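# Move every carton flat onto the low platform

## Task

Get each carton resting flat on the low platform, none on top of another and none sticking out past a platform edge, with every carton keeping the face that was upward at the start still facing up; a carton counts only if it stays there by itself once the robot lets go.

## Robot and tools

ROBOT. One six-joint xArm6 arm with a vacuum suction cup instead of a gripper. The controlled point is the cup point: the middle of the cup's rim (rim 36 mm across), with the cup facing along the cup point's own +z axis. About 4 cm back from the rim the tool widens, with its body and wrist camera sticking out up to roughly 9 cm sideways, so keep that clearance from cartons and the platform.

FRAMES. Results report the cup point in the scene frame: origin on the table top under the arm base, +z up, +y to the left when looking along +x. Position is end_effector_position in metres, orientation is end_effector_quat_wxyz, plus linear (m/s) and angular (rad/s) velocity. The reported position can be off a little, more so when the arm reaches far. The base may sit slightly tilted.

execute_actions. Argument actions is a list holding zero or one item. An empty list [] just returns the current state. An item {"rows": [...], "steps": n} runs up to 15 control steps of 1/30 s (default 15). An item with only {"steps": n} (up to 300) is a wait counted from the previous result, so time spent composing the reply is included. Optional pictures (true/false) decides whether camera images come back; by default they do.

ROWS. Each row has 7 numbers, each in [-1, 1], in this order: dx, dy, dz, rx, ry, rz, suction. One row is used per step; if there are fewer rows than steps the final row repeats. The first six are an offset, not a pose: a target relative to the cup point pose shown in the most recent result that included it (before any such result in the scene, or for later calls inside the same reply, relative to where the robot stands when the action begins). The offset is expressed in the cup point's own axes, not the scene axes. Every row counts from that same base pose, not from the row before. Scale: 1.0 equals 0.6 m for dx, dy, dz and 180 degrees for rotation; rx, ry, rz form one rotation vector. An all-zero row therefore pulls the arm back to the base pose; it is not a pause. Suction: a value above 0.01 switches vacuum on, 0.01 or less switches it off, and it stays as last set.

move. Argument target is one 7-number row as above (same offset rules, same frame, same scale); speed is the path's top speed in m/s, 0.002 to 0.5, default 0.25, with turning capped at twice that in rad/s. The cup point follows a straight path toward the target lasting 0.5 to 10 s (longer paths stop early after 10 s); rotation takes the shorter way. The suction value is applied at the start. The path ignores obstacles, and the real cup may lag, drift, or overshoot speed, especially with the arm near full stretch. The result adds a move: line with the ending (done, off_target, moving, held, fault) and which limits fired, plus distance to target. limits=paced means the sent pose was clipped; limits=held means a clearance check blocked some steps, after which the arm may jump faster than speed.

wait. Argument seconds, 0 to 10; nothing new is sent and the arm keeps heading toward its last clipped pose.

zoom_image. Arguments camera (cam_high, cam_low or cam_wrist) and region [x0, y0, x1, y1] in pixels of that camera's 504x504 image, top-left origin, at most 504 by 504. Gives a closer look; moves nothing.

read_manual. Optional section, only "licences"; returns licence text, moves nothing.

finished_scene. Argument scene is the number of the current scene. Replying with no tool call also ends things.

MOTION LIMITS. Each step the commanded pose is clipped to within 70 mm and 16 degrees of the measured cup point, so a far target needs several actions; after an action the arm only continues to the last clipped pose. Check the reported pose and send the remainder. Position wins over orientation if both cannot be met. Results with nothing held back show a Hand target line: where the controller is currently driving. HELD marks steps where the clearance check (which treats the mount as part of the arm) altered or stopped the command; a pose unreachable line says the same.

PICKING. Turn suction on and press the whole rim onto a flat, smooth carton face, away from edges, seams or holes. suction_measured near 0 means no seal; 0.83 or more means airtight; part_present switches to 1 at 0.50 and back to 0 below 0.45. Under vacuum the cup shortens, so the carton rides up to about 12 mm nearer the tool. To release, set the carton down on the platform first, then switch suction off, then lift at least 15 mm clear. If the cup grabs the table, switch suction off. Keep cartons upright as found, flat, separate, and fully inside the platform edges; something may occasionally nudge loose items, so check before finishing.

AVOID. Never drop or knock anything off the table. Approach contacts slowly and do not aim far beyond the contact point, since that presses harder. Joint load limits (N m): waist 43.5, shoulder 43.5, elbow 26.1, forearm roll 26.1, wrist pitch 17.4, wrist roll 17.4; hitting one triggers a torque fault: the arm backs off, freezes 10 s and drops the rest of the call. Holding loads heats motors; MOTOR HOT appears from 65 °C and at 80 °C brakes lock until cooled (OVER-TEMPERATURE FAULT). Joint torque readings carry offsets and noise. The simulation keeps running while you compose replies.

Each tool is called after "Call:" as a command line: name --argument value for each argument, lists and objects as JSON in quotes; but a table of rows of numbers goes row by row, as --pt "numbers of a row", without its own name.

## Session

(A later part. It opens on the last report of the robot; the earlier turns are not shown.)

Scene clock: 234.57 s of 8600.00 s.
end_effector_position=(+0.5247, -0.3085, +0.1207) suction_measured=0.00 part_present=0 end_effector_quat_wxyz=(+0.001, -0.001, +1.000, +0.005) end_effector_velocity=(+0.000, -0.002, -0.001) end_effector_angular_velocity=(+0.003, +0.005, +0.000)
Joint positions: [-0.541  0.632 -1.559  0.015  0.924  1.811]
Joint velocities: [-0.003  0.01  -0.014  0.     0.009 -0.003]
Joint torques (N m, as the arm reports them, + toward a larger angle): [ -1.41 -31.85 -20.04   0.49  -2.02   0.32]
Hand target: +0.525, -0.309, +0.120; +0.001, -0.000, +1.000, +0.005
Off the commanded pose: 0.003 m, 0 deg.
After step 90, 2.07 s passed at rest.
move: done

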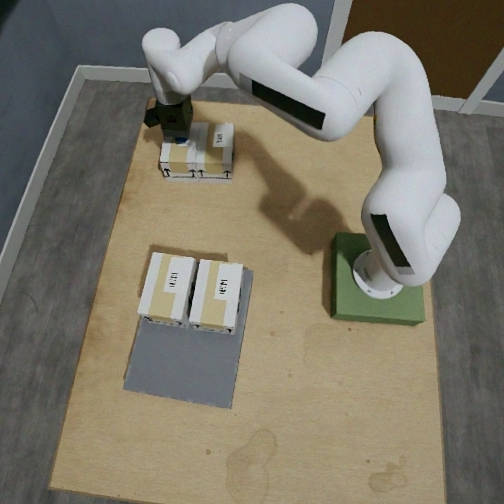

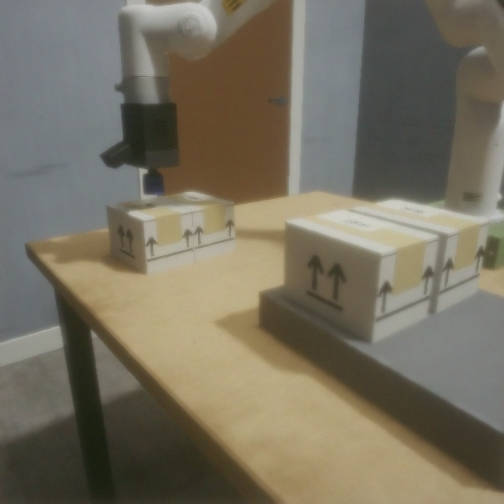

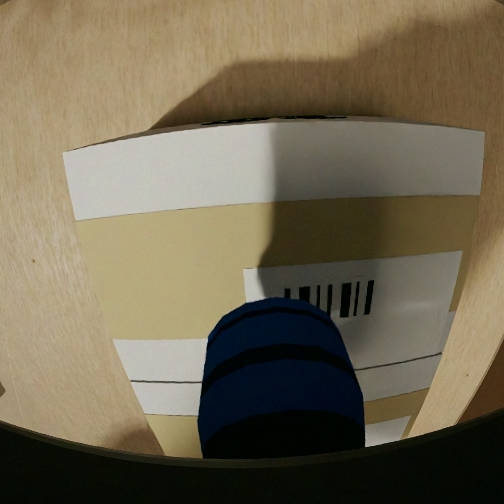

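Call:
move --target '[-0.005, 0, 0.0645, 0, 0, 0, 1]' --speed 0.04

Call:
move --target '[0, 0, -0.2, 0, 0, 0, 1]' --speed 0.2

Scene clock: 238.30 s of 8600.00 s.
end_effector_position=(+0.5280, -0.3083, +0.0825) suction_measured=0.89 part_present=1 end_effector_quat_wxyz=(+0.002, -0.001, +1.000, +0.005) end_effector_velocity=(+0.002, -0.000, -0.001) end_effector_angular_velocity=(-0.002, -0.004, +0.001)
Joint positions: [-0.538  0.704 -1.56   0.015  0.853  1.813]
Joint velocities: [ 0.001  0.003 -0.003 -0.    -0.005  0.   ]
Joint torques (N m, as the arm reports them, + toward a larger angle): [ -1.48 -35.02 -21.66   0.44  -2.58   0.3 ]
Hand target: +0.528, -0.308, +0.082; +0.001, -0.001, +1.000, +0.005
Off the commanded pose: 0.001 m, 0 deg.
move: done

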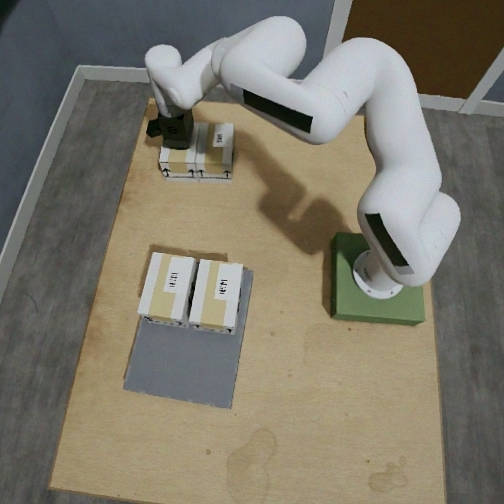

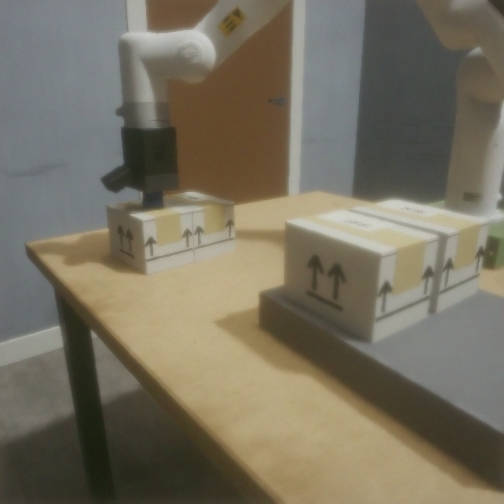

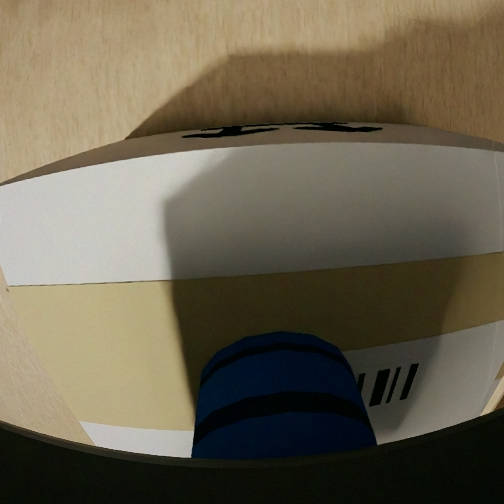

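Scene clock: 239.40 s of 8600.00 s.
end_effector_position=(+0.5271, -0.3088, +0.2012) suction_measured=0.90 part_present=1 end_effector_quat_wxyz=(+0.001, -0.001, +1.000, +0.006) end_effector_velocity=(+0.004, -0.002, +0.011) end_effector_angular_velocity=(-0.010, -0.015, +0.001)
Joint positions: [-0.54   0.54  -1.654  0.013  1.113  1.814]
Joint velocities: [ 0.001 -0.009 -0.014 -0.001  0.005  0.   ]
Joint torques (N m, as the arm reports them, + toward a larger angle): [ -1.12 -34.51 -24.1    0.47  -2.57   0.28]
Hand target: +0.527, -0.309, +0.202; +0.002, -0.001, +1.000, +0.005
Off the commanded pose: 0.002 m, 0 deg.
move: done

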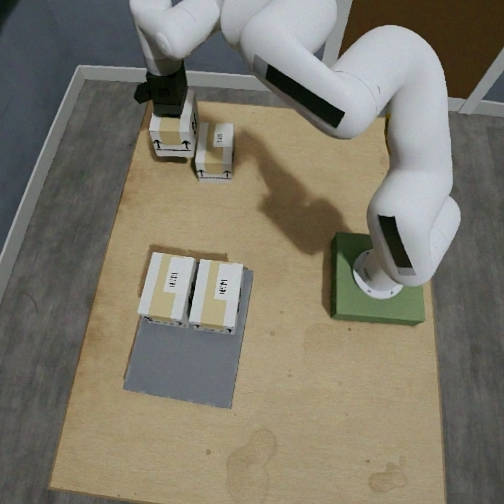

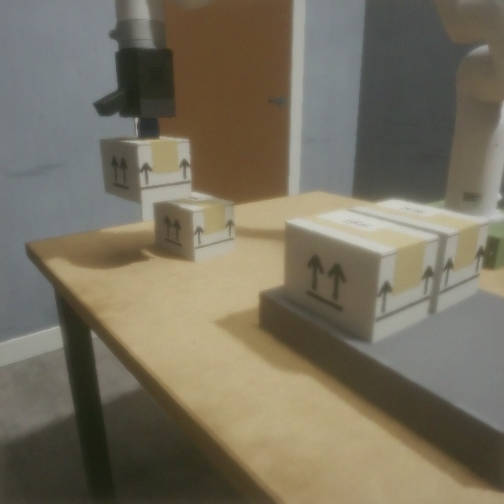

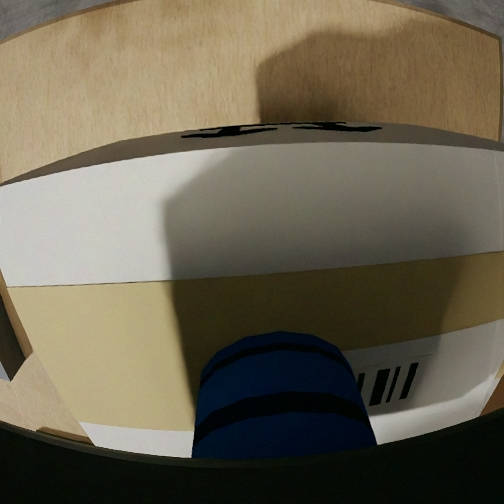

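Call:
move --target '[0.0648, 0.9347, -0.065, 0, 0, 0.0273, 1]' --speed 0.25

Call:
move --target '[0, 0.004, 0.17, 0, 0, 0, 1]' --speed 0.12

Call:
zoom_image --camera "cam_low" --region '[250, 150, 504, 404]'

Call:
zoom_image --camera "cam_high" --region '[90, 220, 290, 420]'

Scene clock: 248.30 s of 8600.00 s.
end_effector_position=(+0.4852, +0.2494, +0.2432) suction_measured=0.90 part_present=1 end_effector_quat_wxyz=(-0.001, +0.042, +0.999, +0.002) end_effector_velocity=(+0.001, +0.002, +0.001) end_effector_angular_velocity=(-0.002, -0.000, +0.000)
Joint positions: [ 0.471  0.267 -1.372 -0.     1.099  2.917]
Joint velocities: [ 0.004  0.005 -0.009 -0.002  0.005  0.005]
Joint torques (N m, as the arm reports them, + toward a larger angle): [ -1.33 -29.   -23.9    0.44  -2.45   0.29]
Hand target: +0.485, +0.250, +0.243; -0.001, +0.042, +0.999, +0.002
Off the commanded pose: 0.004 m, 0 deg.
After step 90, 3.10 s passed at rest.
move: off_target

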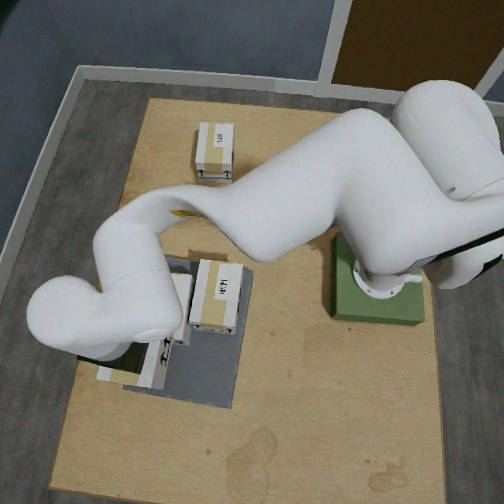

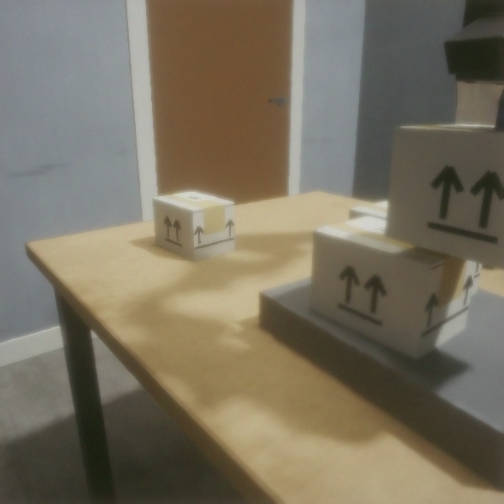

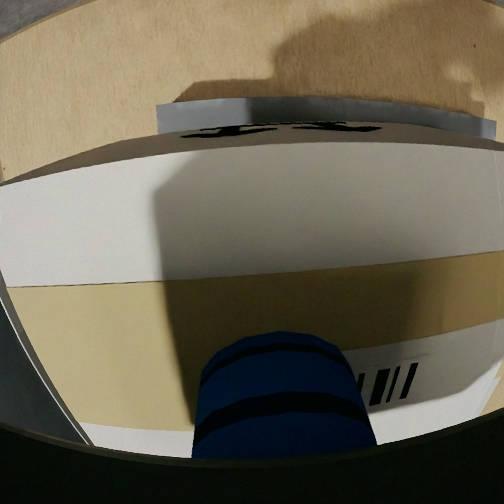

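Scene clock: 249.67 s of 8600.00 s.
end_effector_position=(+0.4857, +0.2519, +0.1414) suction_measured=0.90 part_present=1 end_effector_quat_wxyz=(-0.000, +0.043, +0.999, +0.002) end_effector_velocity=(-0.000, +0.004, -0.002) end_effector_angular_velocity=(+0.006, -0.001, +0.000)
Joint positions: [ 0.474  0.403 -1.255 -0.001  0.847  2.921]
Joint velocities: [ 0.005  0.005 -0.001  0.007 -0.009  0.001]
Joint torques (N m, as the arm reports them, + toward a larger angle): [ -1.27 -30.81 -22.29  -0.21  -2.22   0.22]
Hand target: +0.486, +0.252, +0.141; -0.000, +0.043, +0.999, +0.002
Off the commanded pose: 0.001 m, 0 deg.
move: done

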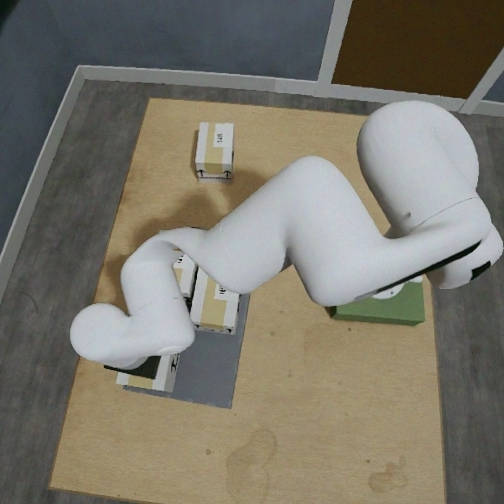

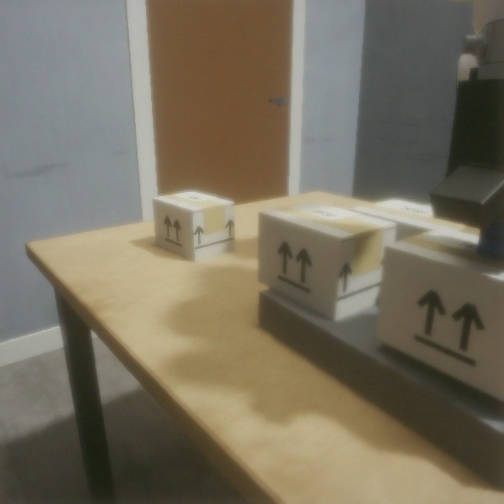

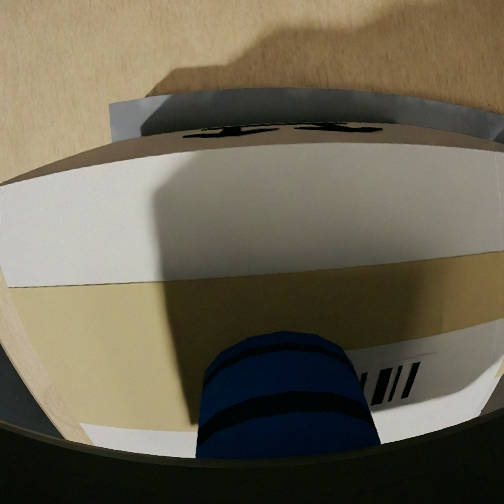

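Region (250, 150, 504, 404) of cam_low's 504x504 image, scaled by 1.984, with more detail than that image has.

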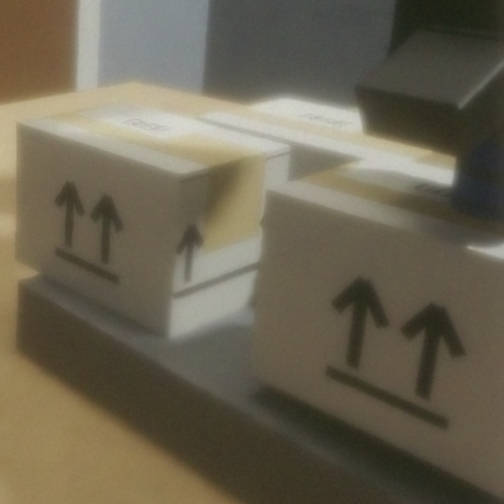

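Region (90, 220, 290, 420) of cam_high's 504x504 image, scaled by 2.520, with more detail than that image has.

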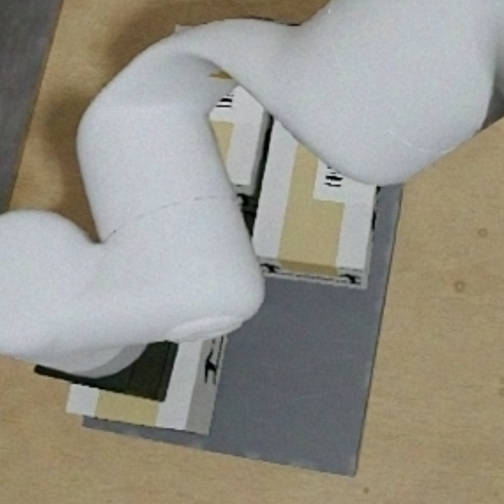

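Call:
move --target '[0.005, -0.0083, 0.019, 0, 0, 0, 1]' --speed 0.02

Call:
zoom_image --camera "cam_high" --region '[60, 300, 260, 440]'

Scene clock: 264.63 s of 8600.00 s.
end_effector_position=(+0.4825, +0.2473, +0.1302) suction_measured=0.90 part_present=1 end_effector_quat_wxyz=(-0.000, +0.043, +0.999, +0.002) end_effector_velocity=(+0.001, -0.001, -0.000) end_effector_angular_velocity=(+0.002, -0.003, -0.002)
Joint positions: [ 0.469  0.407 -1.224 -0.001  0.813  2.916]
Joint velocities: [-0.003 -0.001  0.003  0.    -0.006 -0.001]
Joint torques (N m, as the arm reports them, + toward a larger angle): [ -1.15 -29.91 -21.83   0.49  -2.53   0.17]
Hand target: +0.482, +0.247, +0.130; -0.000, +0.043, +0.999, +0.002
Off the commanded pose: 0.000 m, 0 deg.
After step 90, 11.07 s passed at rest.
move: done

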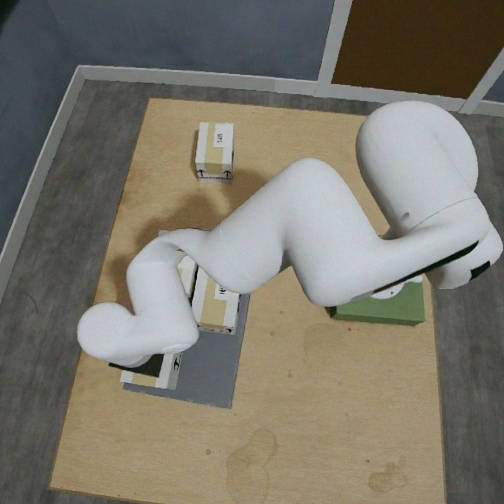

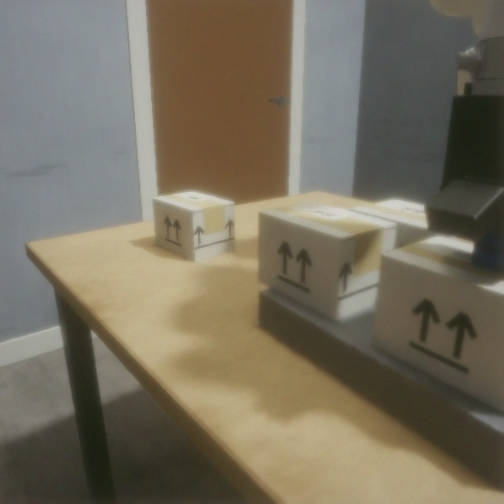

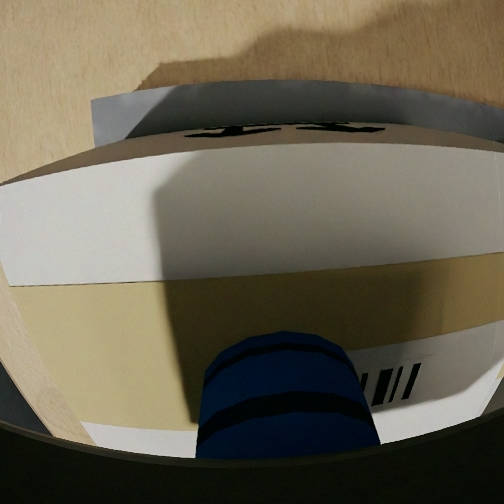

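Region (60, 300, 260, 440) of cam_high's 504x504 image, scaled by 2.520, with more detail than that image has; it fills the top 353 rows of this view, and the rest is white.

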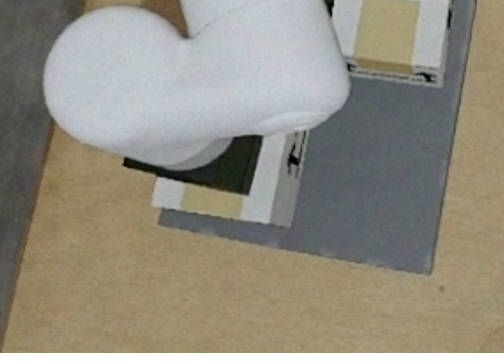

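Call:
move --target '[0, 0, 0.004, 0, 0, 0, 1]' --speed 0.01

Scene clock: 269.70 s of 8600.00 s.
end_effector_position=(+0.4833, +0.2477, +0.1293) suction_measured=0.90 part_present=1 end_effector_quat_wxyz=(+0.001, +0.043, +0.999, +0.003) end_effector_velocity=(-0.000, +0.000, -0.001) end_effector_angular_velocity=(-0.000, -0.000, +0.001)
Joint positions: [ 0.469  0.409 -1.225 -0.001  0.807  2.916]
Joint velocities: [ 0.     0.002  0.001 -0.    -0.002 -0.   ]
Joint torques (N m, as the arm reports them, + toward a larger angle): [ -1.38 -22.26 -16.51   0.47  -2.61   0.18]
Hand target: +0.483, +0.247, +0.128; -0.000, +0.043, +0.999, +0.002
Off the commanded pose: 0.002 m, 0 deg.
After step 90, 1.37 s passed at rest.
move: done

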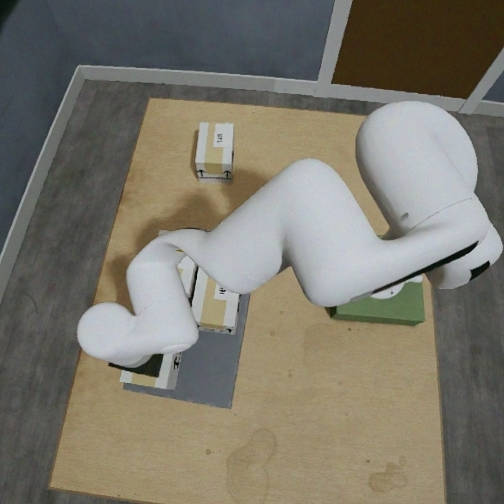

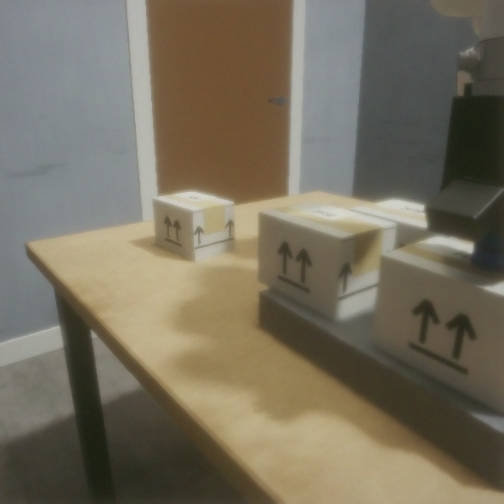

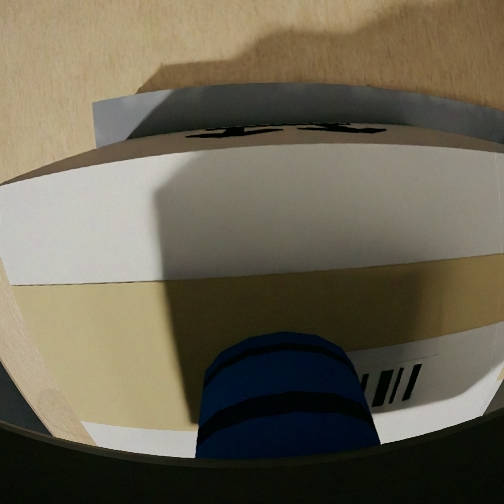

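Call:
execute_actions --actions '[{"rows": [[0,0,0,0,0,0,0]], "steps": 10}]' --pictures false

Call:
move --target '[0, 0, -0.08, 0, 0, 0, 0]' --speed 0.12

Call:
move --target '[-0.05, -0.17, -0.22, 0, 0, 0, 0]' --speed 0.2

Scene clock: 272.03 s of 8600.00 s.
end_effector_position=(+0.4829, +0.2475, +0.1287) suction_measured=0.00 part_present=0 end_effector_quat_wxyz=(+0.000, +0.043, +0.999, +0.002) end_effector_velocity=(+0.000, +0.000, +0.000) end_effector_angular_velocity=(+0.001, -0.000, -0.000)
Joint positions: [ 0.469  0.41  -1.224 -0.001  0.807  2.916]
Joint velocities: [ 0.    -0.    -0.001  0.     0.    -0.   ]
Joint torques (N m, as the arm reports them, + toward a larger angle): [ -0.75 -11.62  -9.38   0.75  -2.24   0.21]
Hand target: +0.483, +0.248, +0.129; +0.001, +0.043, +0.999, +0.003
Off the commanded pose: 0.001 m, 0 deg.
Steps of this call (steps 1 to 60: nothing new was sent; steps 61 to 70: all 10 steps of this action). Readings (end_effector_position | what the end effector reports):
61: (+0.4828, +0.2475, +0.1283) | suction_measured=0.65 part_present=1
62: (+0.4828, +0.2475, +0.1285) | suction_measured=0.29 part_present=0
64: (+0.4829, +0.2475, +0.1286) | suction_measured=0.00 part_present=0
68: (+0.4829, +0.2475, +0.1287) | suction_measured=0.00 part_present=0
70: the state above

Scene clock: 273.13 s of 8600.00 s.
end_effector_position=(+0.4824, +0.2472, +0.1759) suction_measured=0.00 part_present=0 end_effector_quat_wxyz=(-0.000, +0.043, +0.999, +0.002) end_effector_velocity=(+0.002, +0.001, +0.005) end_effector_angular_velocity=(+0.002, -0.008, +0.002)
Joint positions: [ 0.469  0.333 -1.261 -0.     0.922  2.916]
Joint velocities: [ 0.    -0.006 -0.006 -0.002  0.005 -0.   ]
Joint torques (N m, as the arm reports them, + toward a larger angle): [ -1.23 -26.67 -20.24   0.38  -2.11   0.25]
Hand target: +0.483, +0.247, +0.177; +0.000, +0.043, +0.999, +0.002
Off the commanded pose: 0.001 m, 0 deg.
move: done

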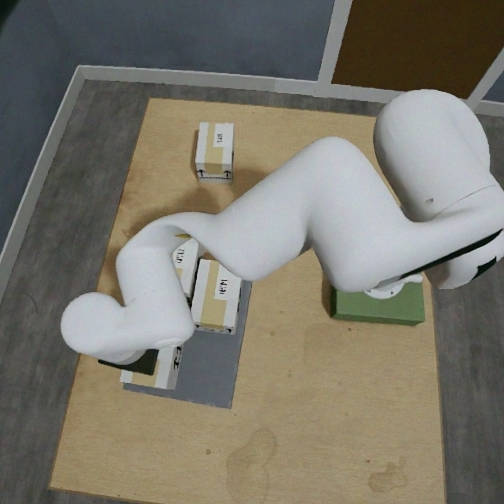

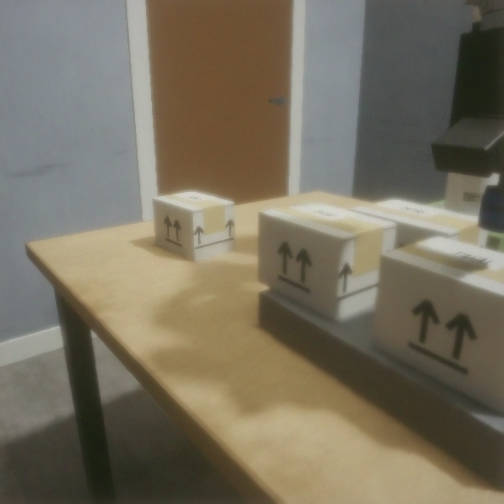

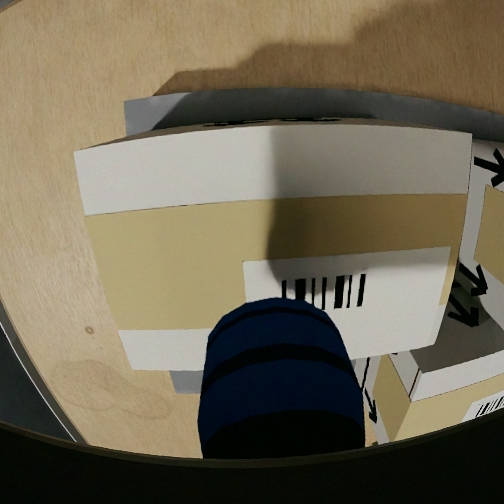

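Scene clock: 274.47 s of 8600.00 s.
end_effector_position=(+0.5032, +0.1434, +0.3068) suction_measured=0.00 part_present=0 end_effector_quat_wxyz=(-0.001, +0.042, +0.999, +0.003) end_effector_velocity=(+0.002, -0.002, +0.005) end_effector_angular_velocity=(+0.001, -0.006, +0.000)
Joint positions: [ 0.272  0.15  -1.401  0.003  1.246  2.717]
Joint velocities: [-0.003 -0.003 -0.01  -0.001  0.007 -0.003]
Joint torques (N m, as the arm reports them, + toward a larger angle): [ -1.13 -23.94 -21.38   0.3   -2.03   0.25]
Hand target: +0.503, +0.143, +0.307; -0.000, +0.042, +0.999, +0.003
Off the commanded pose: 0.001 m, 0 deg.
move: done

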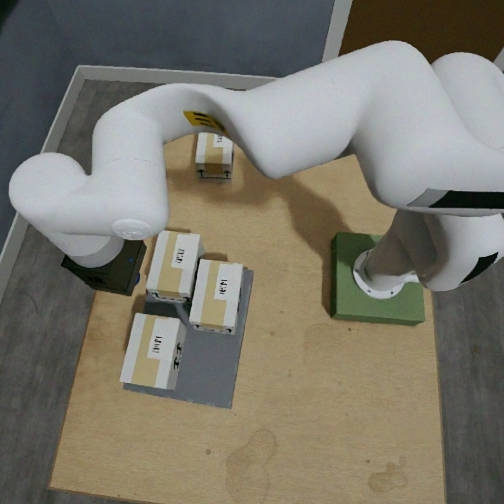

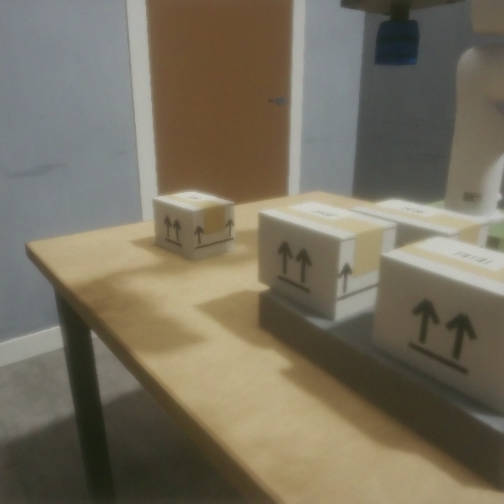

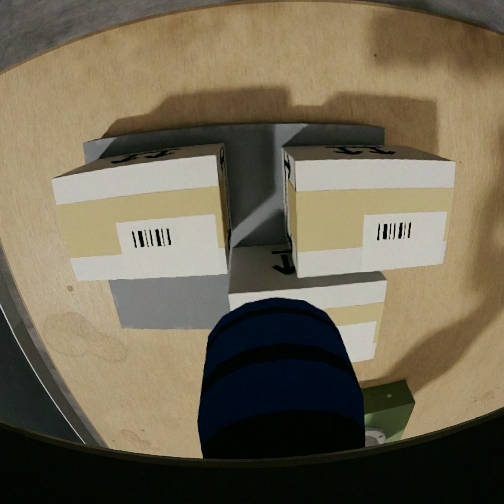

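Call:
zoom_image --camera "cam_wrist" --region '[40, 100, 480, 380]'

Region (40, 100, 480, 380) of cam_wrist's 504x504 image, scaled by 1.145, with more detail than that image has; it fills the top 321 rows of this view, and the rest is white.

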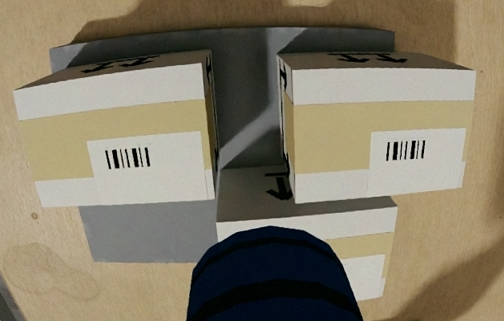

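Call:
move --target '[0.0512, -0.1657, 0.228, 0, 0, 0, 0]' --speed 0.18

Scene clock: 292.57 s of 8600.00 s.
end_effector_position=(+0.4649, +0.0478, +0.1700) suction_measured=0.00 part_present=0 end_effector_quat_wxyz=(-0.000, +0.042, +0.999, +0.003) end_effector_velocity=(-0.002, -0.002, -0.004) end_effector_angular_velocity=(+0.001, +0.003, -0.002)
Joint positions: [ 0.096  0.111 -0.94   0.006  0.823  2.538]
Joint velocities: [-0.004  0.003  0.008  0.002 -0.007 -0.004]
Joint torques (N m, as the arm reports them, + toward a larger angle): [ -1.16 -21.91 -19.36   0.46  -1.97   0.2 ]
Hand target: +0.465, +0.048, +0.169; -0.001, +0.043, +0.999, +0.003
Off the commanded pose: 0.001 m, 0 deg.
After step 90, 13.67 s passed at rest.
move: done

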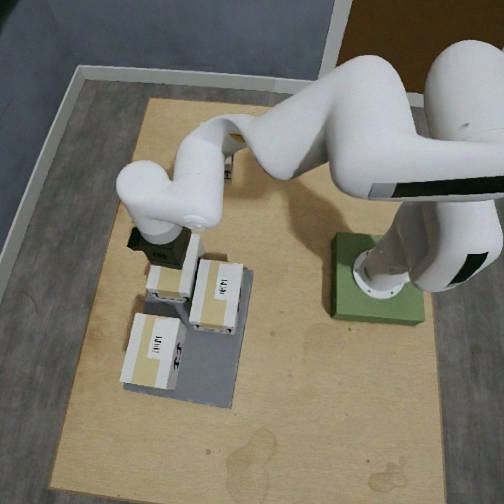

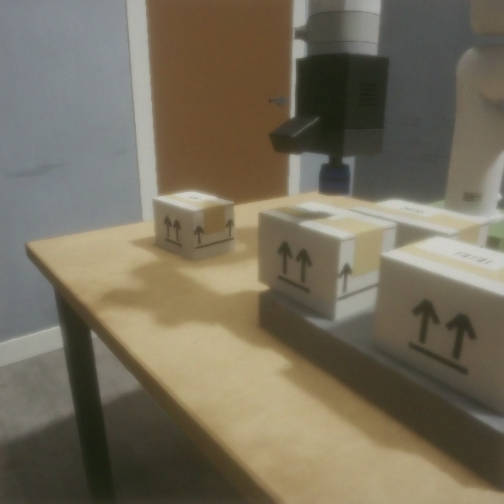

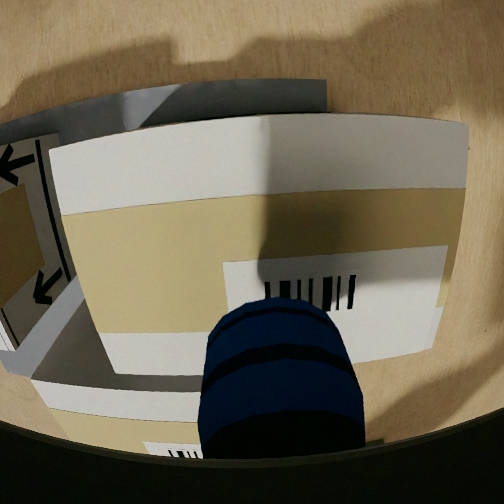

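Call:
move --target '[0, 0.0083, 0.0683, 0, 0, 0, 1]' --speed 0.04

Scene clock: 313.60 s of 8600.00 s.
end_effector_position=(+0.4657, +0.0529, +0.1297) suction_measured=0.90 part_present=1 end_effector_quat_wxyz=(+0.000, +0.043, +0.999, +0.003) end_effector_velocity=(+0.001, -0.001, -0.001) end_effector_angular_velocity=(-0.000, -0.003, -0.002)
Joint positions: [ 0.106  0.193 -0.911  0.006  0.712  2.549]
Joint velocities: [-0.002  0.002 -0.    -0.001 -0.006  0.   ]
Joint torques (N m, as the arm reports them, + toward a larger angle): [ -1.26 -23.32 -19.44   0.41  -2.46   0.2 ]
Hand target: +0.465, +0.053, +0.129; -0.000, +0.043, +0.999, +0.003
Off the commanded pose: 0.001 m, 0 deg.
After step 90, 16.67 s passed at rest.
move: done

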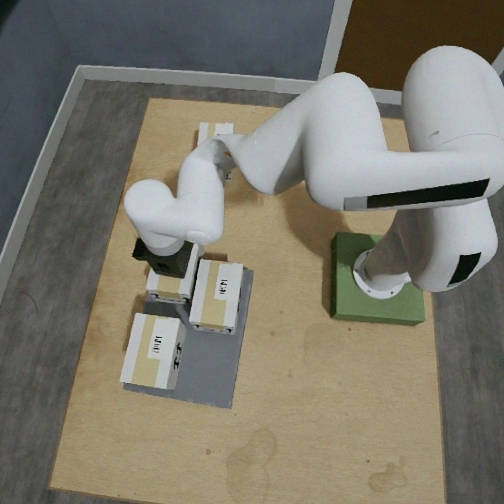

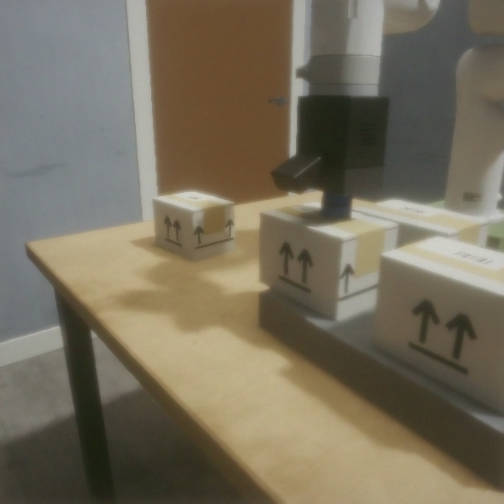

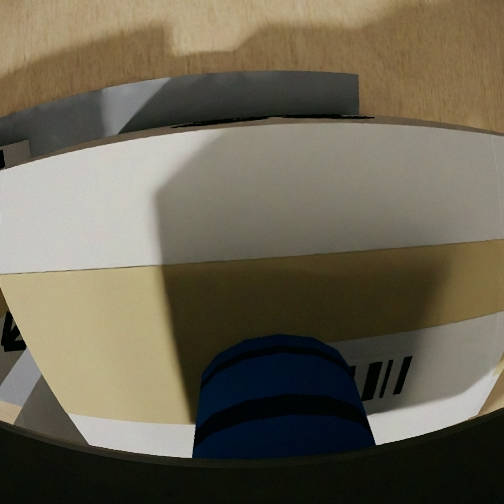

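Call:
move --target '[0, 0, -0.02, 0, 0, 0, 1]' --speed 0.04

Call:
move --target '[0, 0.0795, 0, 0, 0, 0, 1]' --speed 0.06

Call:
zoom_image --camera "cam_low" --region '[250, 150, 504, 404]'

Scene clock: 320.10 s of 8600.00 s.
end_effector_position=(+0.4655, +0.0528, +0.1413) suction_measured=0.90 part_present=1 end_effector_quat_wxyz=(-0.000, +0.043, +0.999, +0.003) end_effector_velocity=(+0.000, -0.000, +0.001) end_effector_angular_velocity=(+0.001, +0.000, -0.002)
Joint positions: [ 0.106  0.168 -0.919  0.006  0.745  2.549]
Joint velocities: [-0.001 -0.002 -0.001  0.002  0.003  0.   ]
Joint torques (N m, as the arm reports them, + toward a larger angle): [ -1.17 -24.36 -20.57   0.36  -2.38   0.29]
Hand target: +0.466, +0.053, +0.142; +0.000, +0.043, +0.999, +0.003
Off the commanded pose: 0.000 m, 0 deg.
After step 90, 2.70 s passed at rest.
move: done

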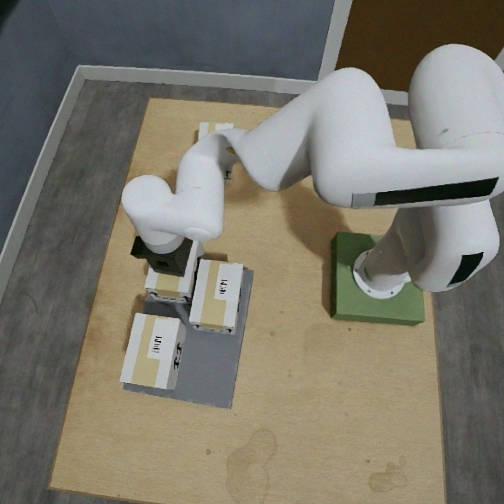

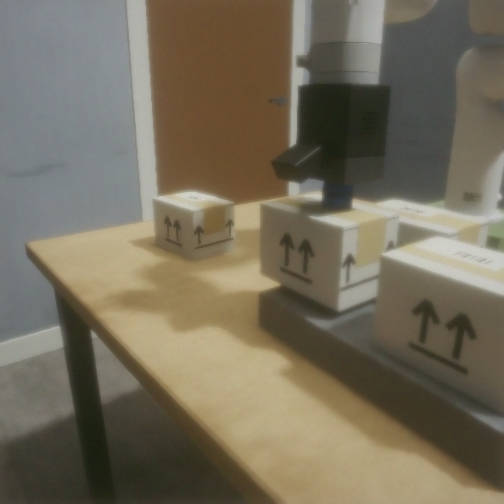

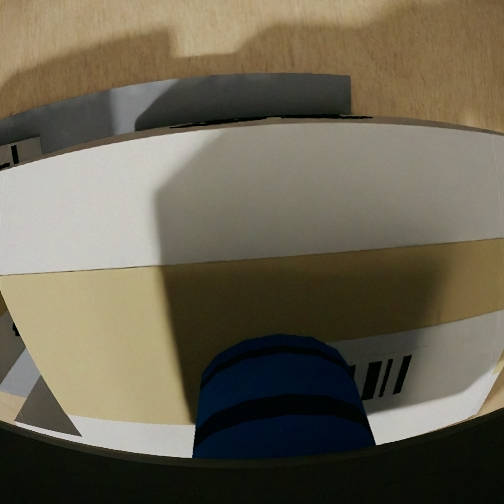

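Scene clock: 321.27 s of 8600.00 s.
end_effector_position=(+0.4694, +0.0999, +0.1416) suction_measured=0.90 part_present=1 end_effector_quat_wxyz=(-0.000, +0.043, +0.999, +0.003) end_effector_velocity=(+0.000, +0.001, +0.000) end_effector_angular_velocity=(-0.001, -0.000, -0.000)
Joint positions: [ 0.203  0.202 -0.964  0.004  0.757  2.648]
Joint velocities: [ 0.003  0.002 -0.003 -0.001  0.001  0.004]
Joint torques (N m, as the arm reports them, + toward a larger angle): [ -1.39 -25.17 -20.8    0.32  -2.55   0.27]
Hand target: +0.469, +0.100, +0.142; -0.000, +0.043, +0.999, +0.003
Off the commanded pose: 0.000 m, 0 deg.
move: done

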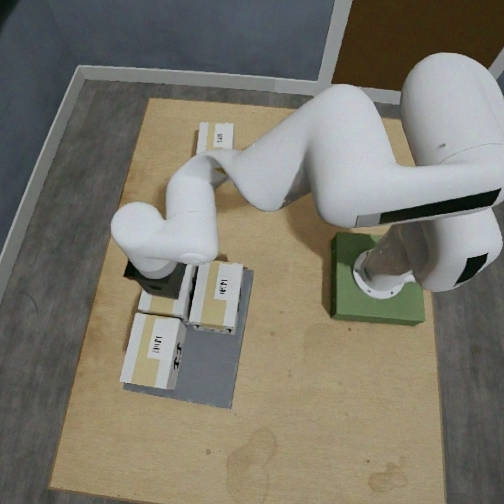

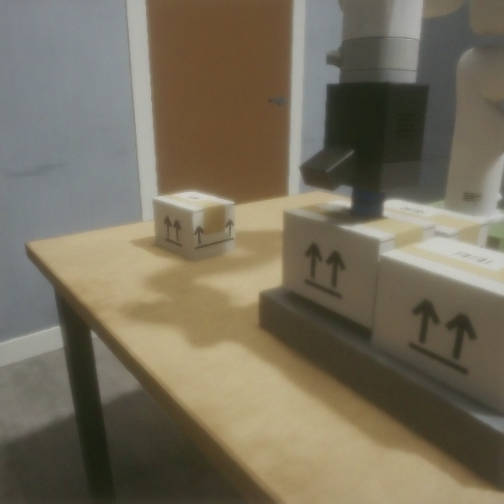

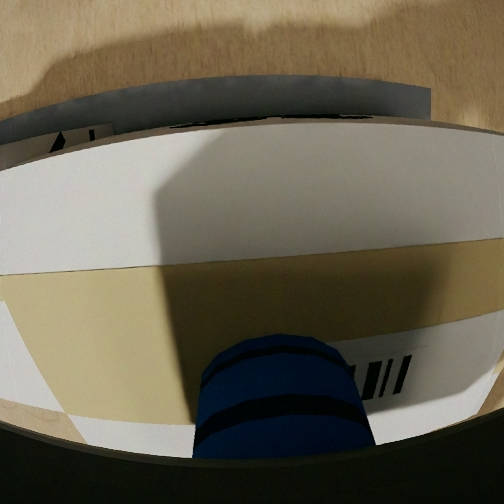

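Region (250, 150, 504, 404) of cam_low's 504x504 image, scaled by 1.984, with more detail than that image has.

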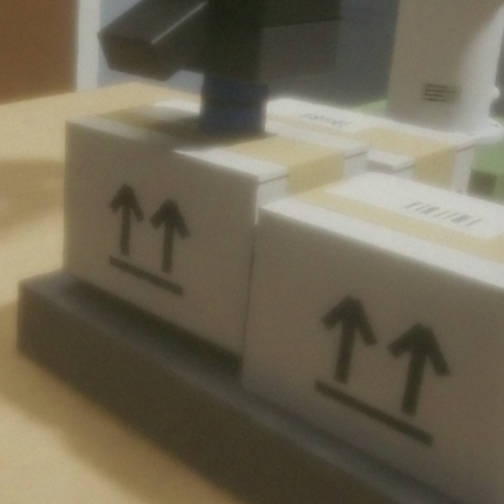

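Call:
move --target '[0, 0, 0.0215, 0, 0, 0, 1]' --speed 0.02

Scene clock: 324.50 s of 8600.00 s.
end_effector_position=(+0.4700, +0.1000, +0.1296) suction_measured=0.90 part_present=1 end_effector_quat_wxyz=(+0.001, +0.043, +0.999, +0.003) end_effector_velocity=(+0.001, -0.000, -0.001) end_effector_angular_velocity=(+0.001, -0.003, -0.001)
Joint positions: [ 0.204  0.226 -0.957  0.004  0.723  2.648]
Joint velocities: [-0.001  0.002  0.     0.    -0.005 -0.   ]
Joint torques (N m, as the arm reports them, + toward a larger angle): [ -1.6  -23.03 -19.     0.5   -2.51   0.31]
Hand target: +0.469, +0.100, +0.129; -0.000, +0.043, +0.999, +0.003
Off the commanded pose: 0.001 m, 0 deg.
move: done

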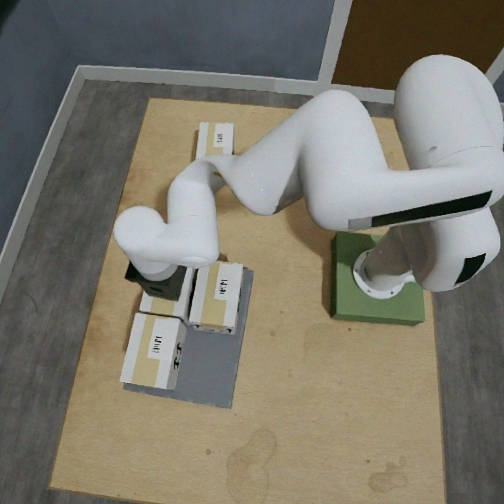

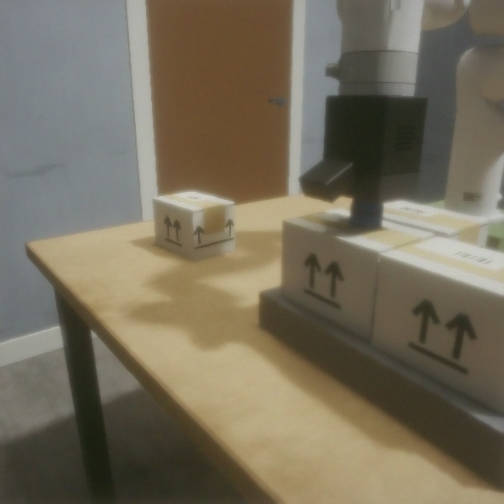

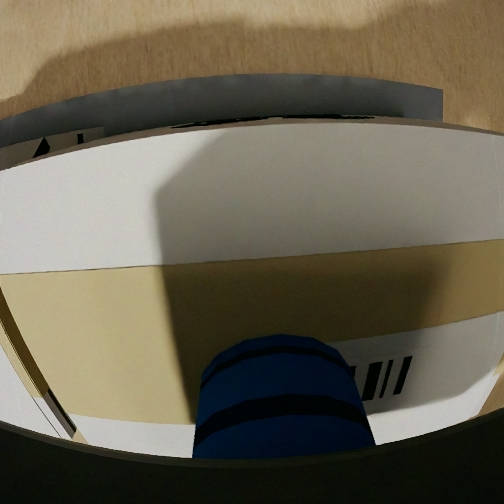

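Call:
execute_actions --actions '[{"rows": [[0,0,0.001,0,0,0,0]], "steps": 10}]' --pictures false

Call:
move --target '[0, 0, -0.1, 0, 0, 0, 0]' --speed 0.15

Scene clock: 326.37 s of 8600.00 s.
end_effector_position=(+0.4704, +0.1002, +0.1294) suction_measured=0.00 part_present=0 end_effector_quat_wxyz=(+0.001, +0.043, +0.999, +0.003) end_effector_velocity=(-0.000, -0.001, -0.000) end_effector_angular_velocity=(+0.000, +0.002, -0.003)
Joint positions: [ 0.204  0.227 -0.957  0.004  0.721  2.648]
Joint velocities: [-0.002  0.     0.     0.001  0.001 -0.   ]
Joint torques (N m, as the arm reports them, + toward a larger angle): [ -1.69 -15.46 -12.51   0.17  -1.49   0.29]
Hand target: +0.470, +0.100, +0.129; +0.001, +0.043, +0.999, +0.003
Off the commanded pose: 0.001 m, 0 deg.
Steps of this call (steps 1 to 46: nothing new was sent; steps 47 to 56: all 10 steps of this action). Readings (end_effector_position | what the end effector reports):
47: (+0.4697, +0.1000, +0.1290) | suction_measured=0.65 part_present=1
48: (+0.4698, +0.1000, +0.1292) | suction_measured=0.29 part_present=0
50: (+0.4703, +0.1002, +0.1295) | suction_measured=0.00 part_present=0
54: (+0.4704, +0.1003, +0.1294) | suction_measured=0.00 part_present=0
56: the state above

Scene clock: 327.47 s of 8600.00 s.
end_effector_position=(+0.4696, +0.0999, +0.1884) suction_measured=0.00 part_present=0 end_effector_quat_wxyz=(+0.000, +0.042, +0.999, +0.003) end_effector_velocity=(+0.002, +0.000, +0.005) end_effector_angular_velocity=(+0.003, -0.004, -0.003)
Joint positions: [ 0.203  0.119 -1.008  0.004  0.882  2.648]
Joint velocities: [-0.001 -0.006 -0.007  0.003  0.008  0.   ]
Joint torques (N m, as the arm reports them, + toward a larger angle): [ -1.37 -22.09 -19.93   0.46  -2.03   0.32]
Hand target: +0.470, +0.100, +0.189; +0.001, +0.042, +0.999, +0.003
Off the commanded pose: 0.001 m, 0 deg.
move: done

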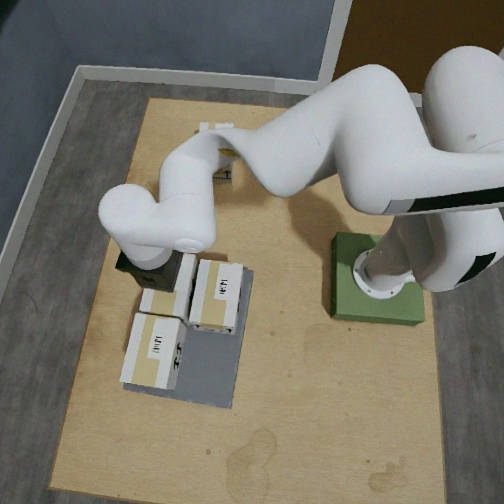

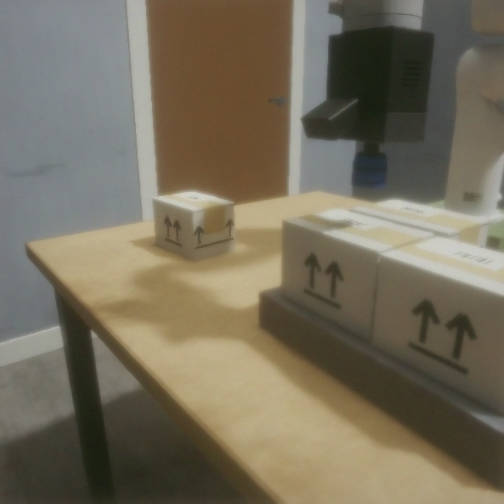

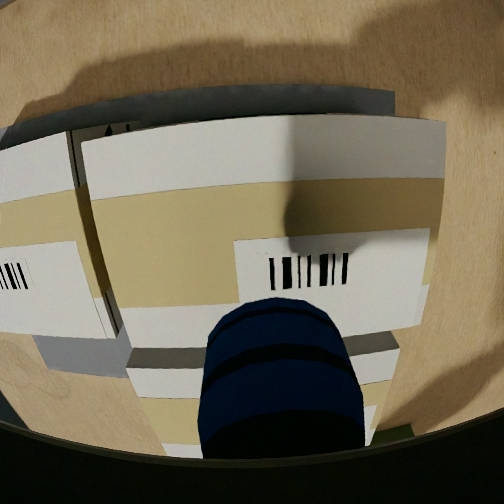

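Call:
move --target '[0.0118, -0.6883, 0.1098, 0, 0, -0.0273, 0]' --speed 0.25

Scene clock: 335.30 s of 8600.00 s.
end_effector_position=(+0.4299, -0.3087, +0.1198) suction_measured=0.00 part_present=0 end_effector_quat_wxyz=(+0.002, -0.001, +1.000, +0.006) end_effector_velocity=(-0.000, -0.002, -0.001) end_effector_angular_velocity=(+0.002, +0.001, -0.001)
Joint positions: [-0.633  0.388 -1.164  0.019  0.775  1.714]
Joint velocities: [-0.003  0.006 -0.007  0.001  0.003 -0.003]
Joint torques (N m, as the arm reports them, + toward a larger angle): [ -1.26 -27.05 -18.71   0.47  -2.06   0.23]
Hand target: +0.430, -0.309, +0.120; +0.002, -0.000, +1.000, +0.006
Off the commanded pose: 0.003 m, 0 deg.
After step 90, 2.57 s passed at rest.
move: done

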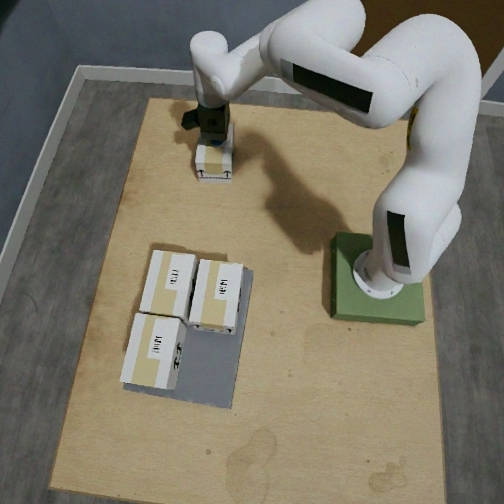

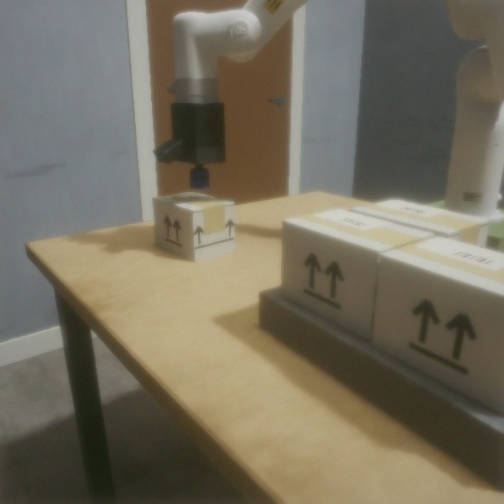

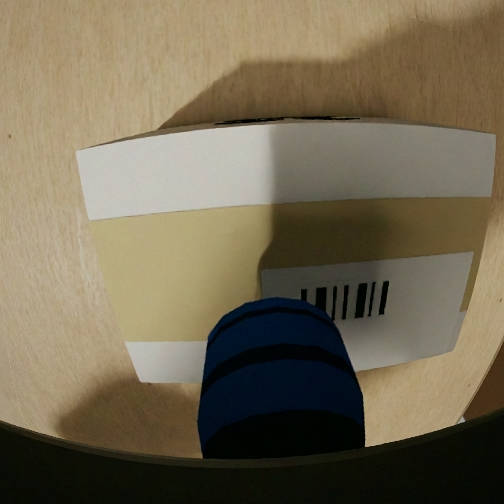

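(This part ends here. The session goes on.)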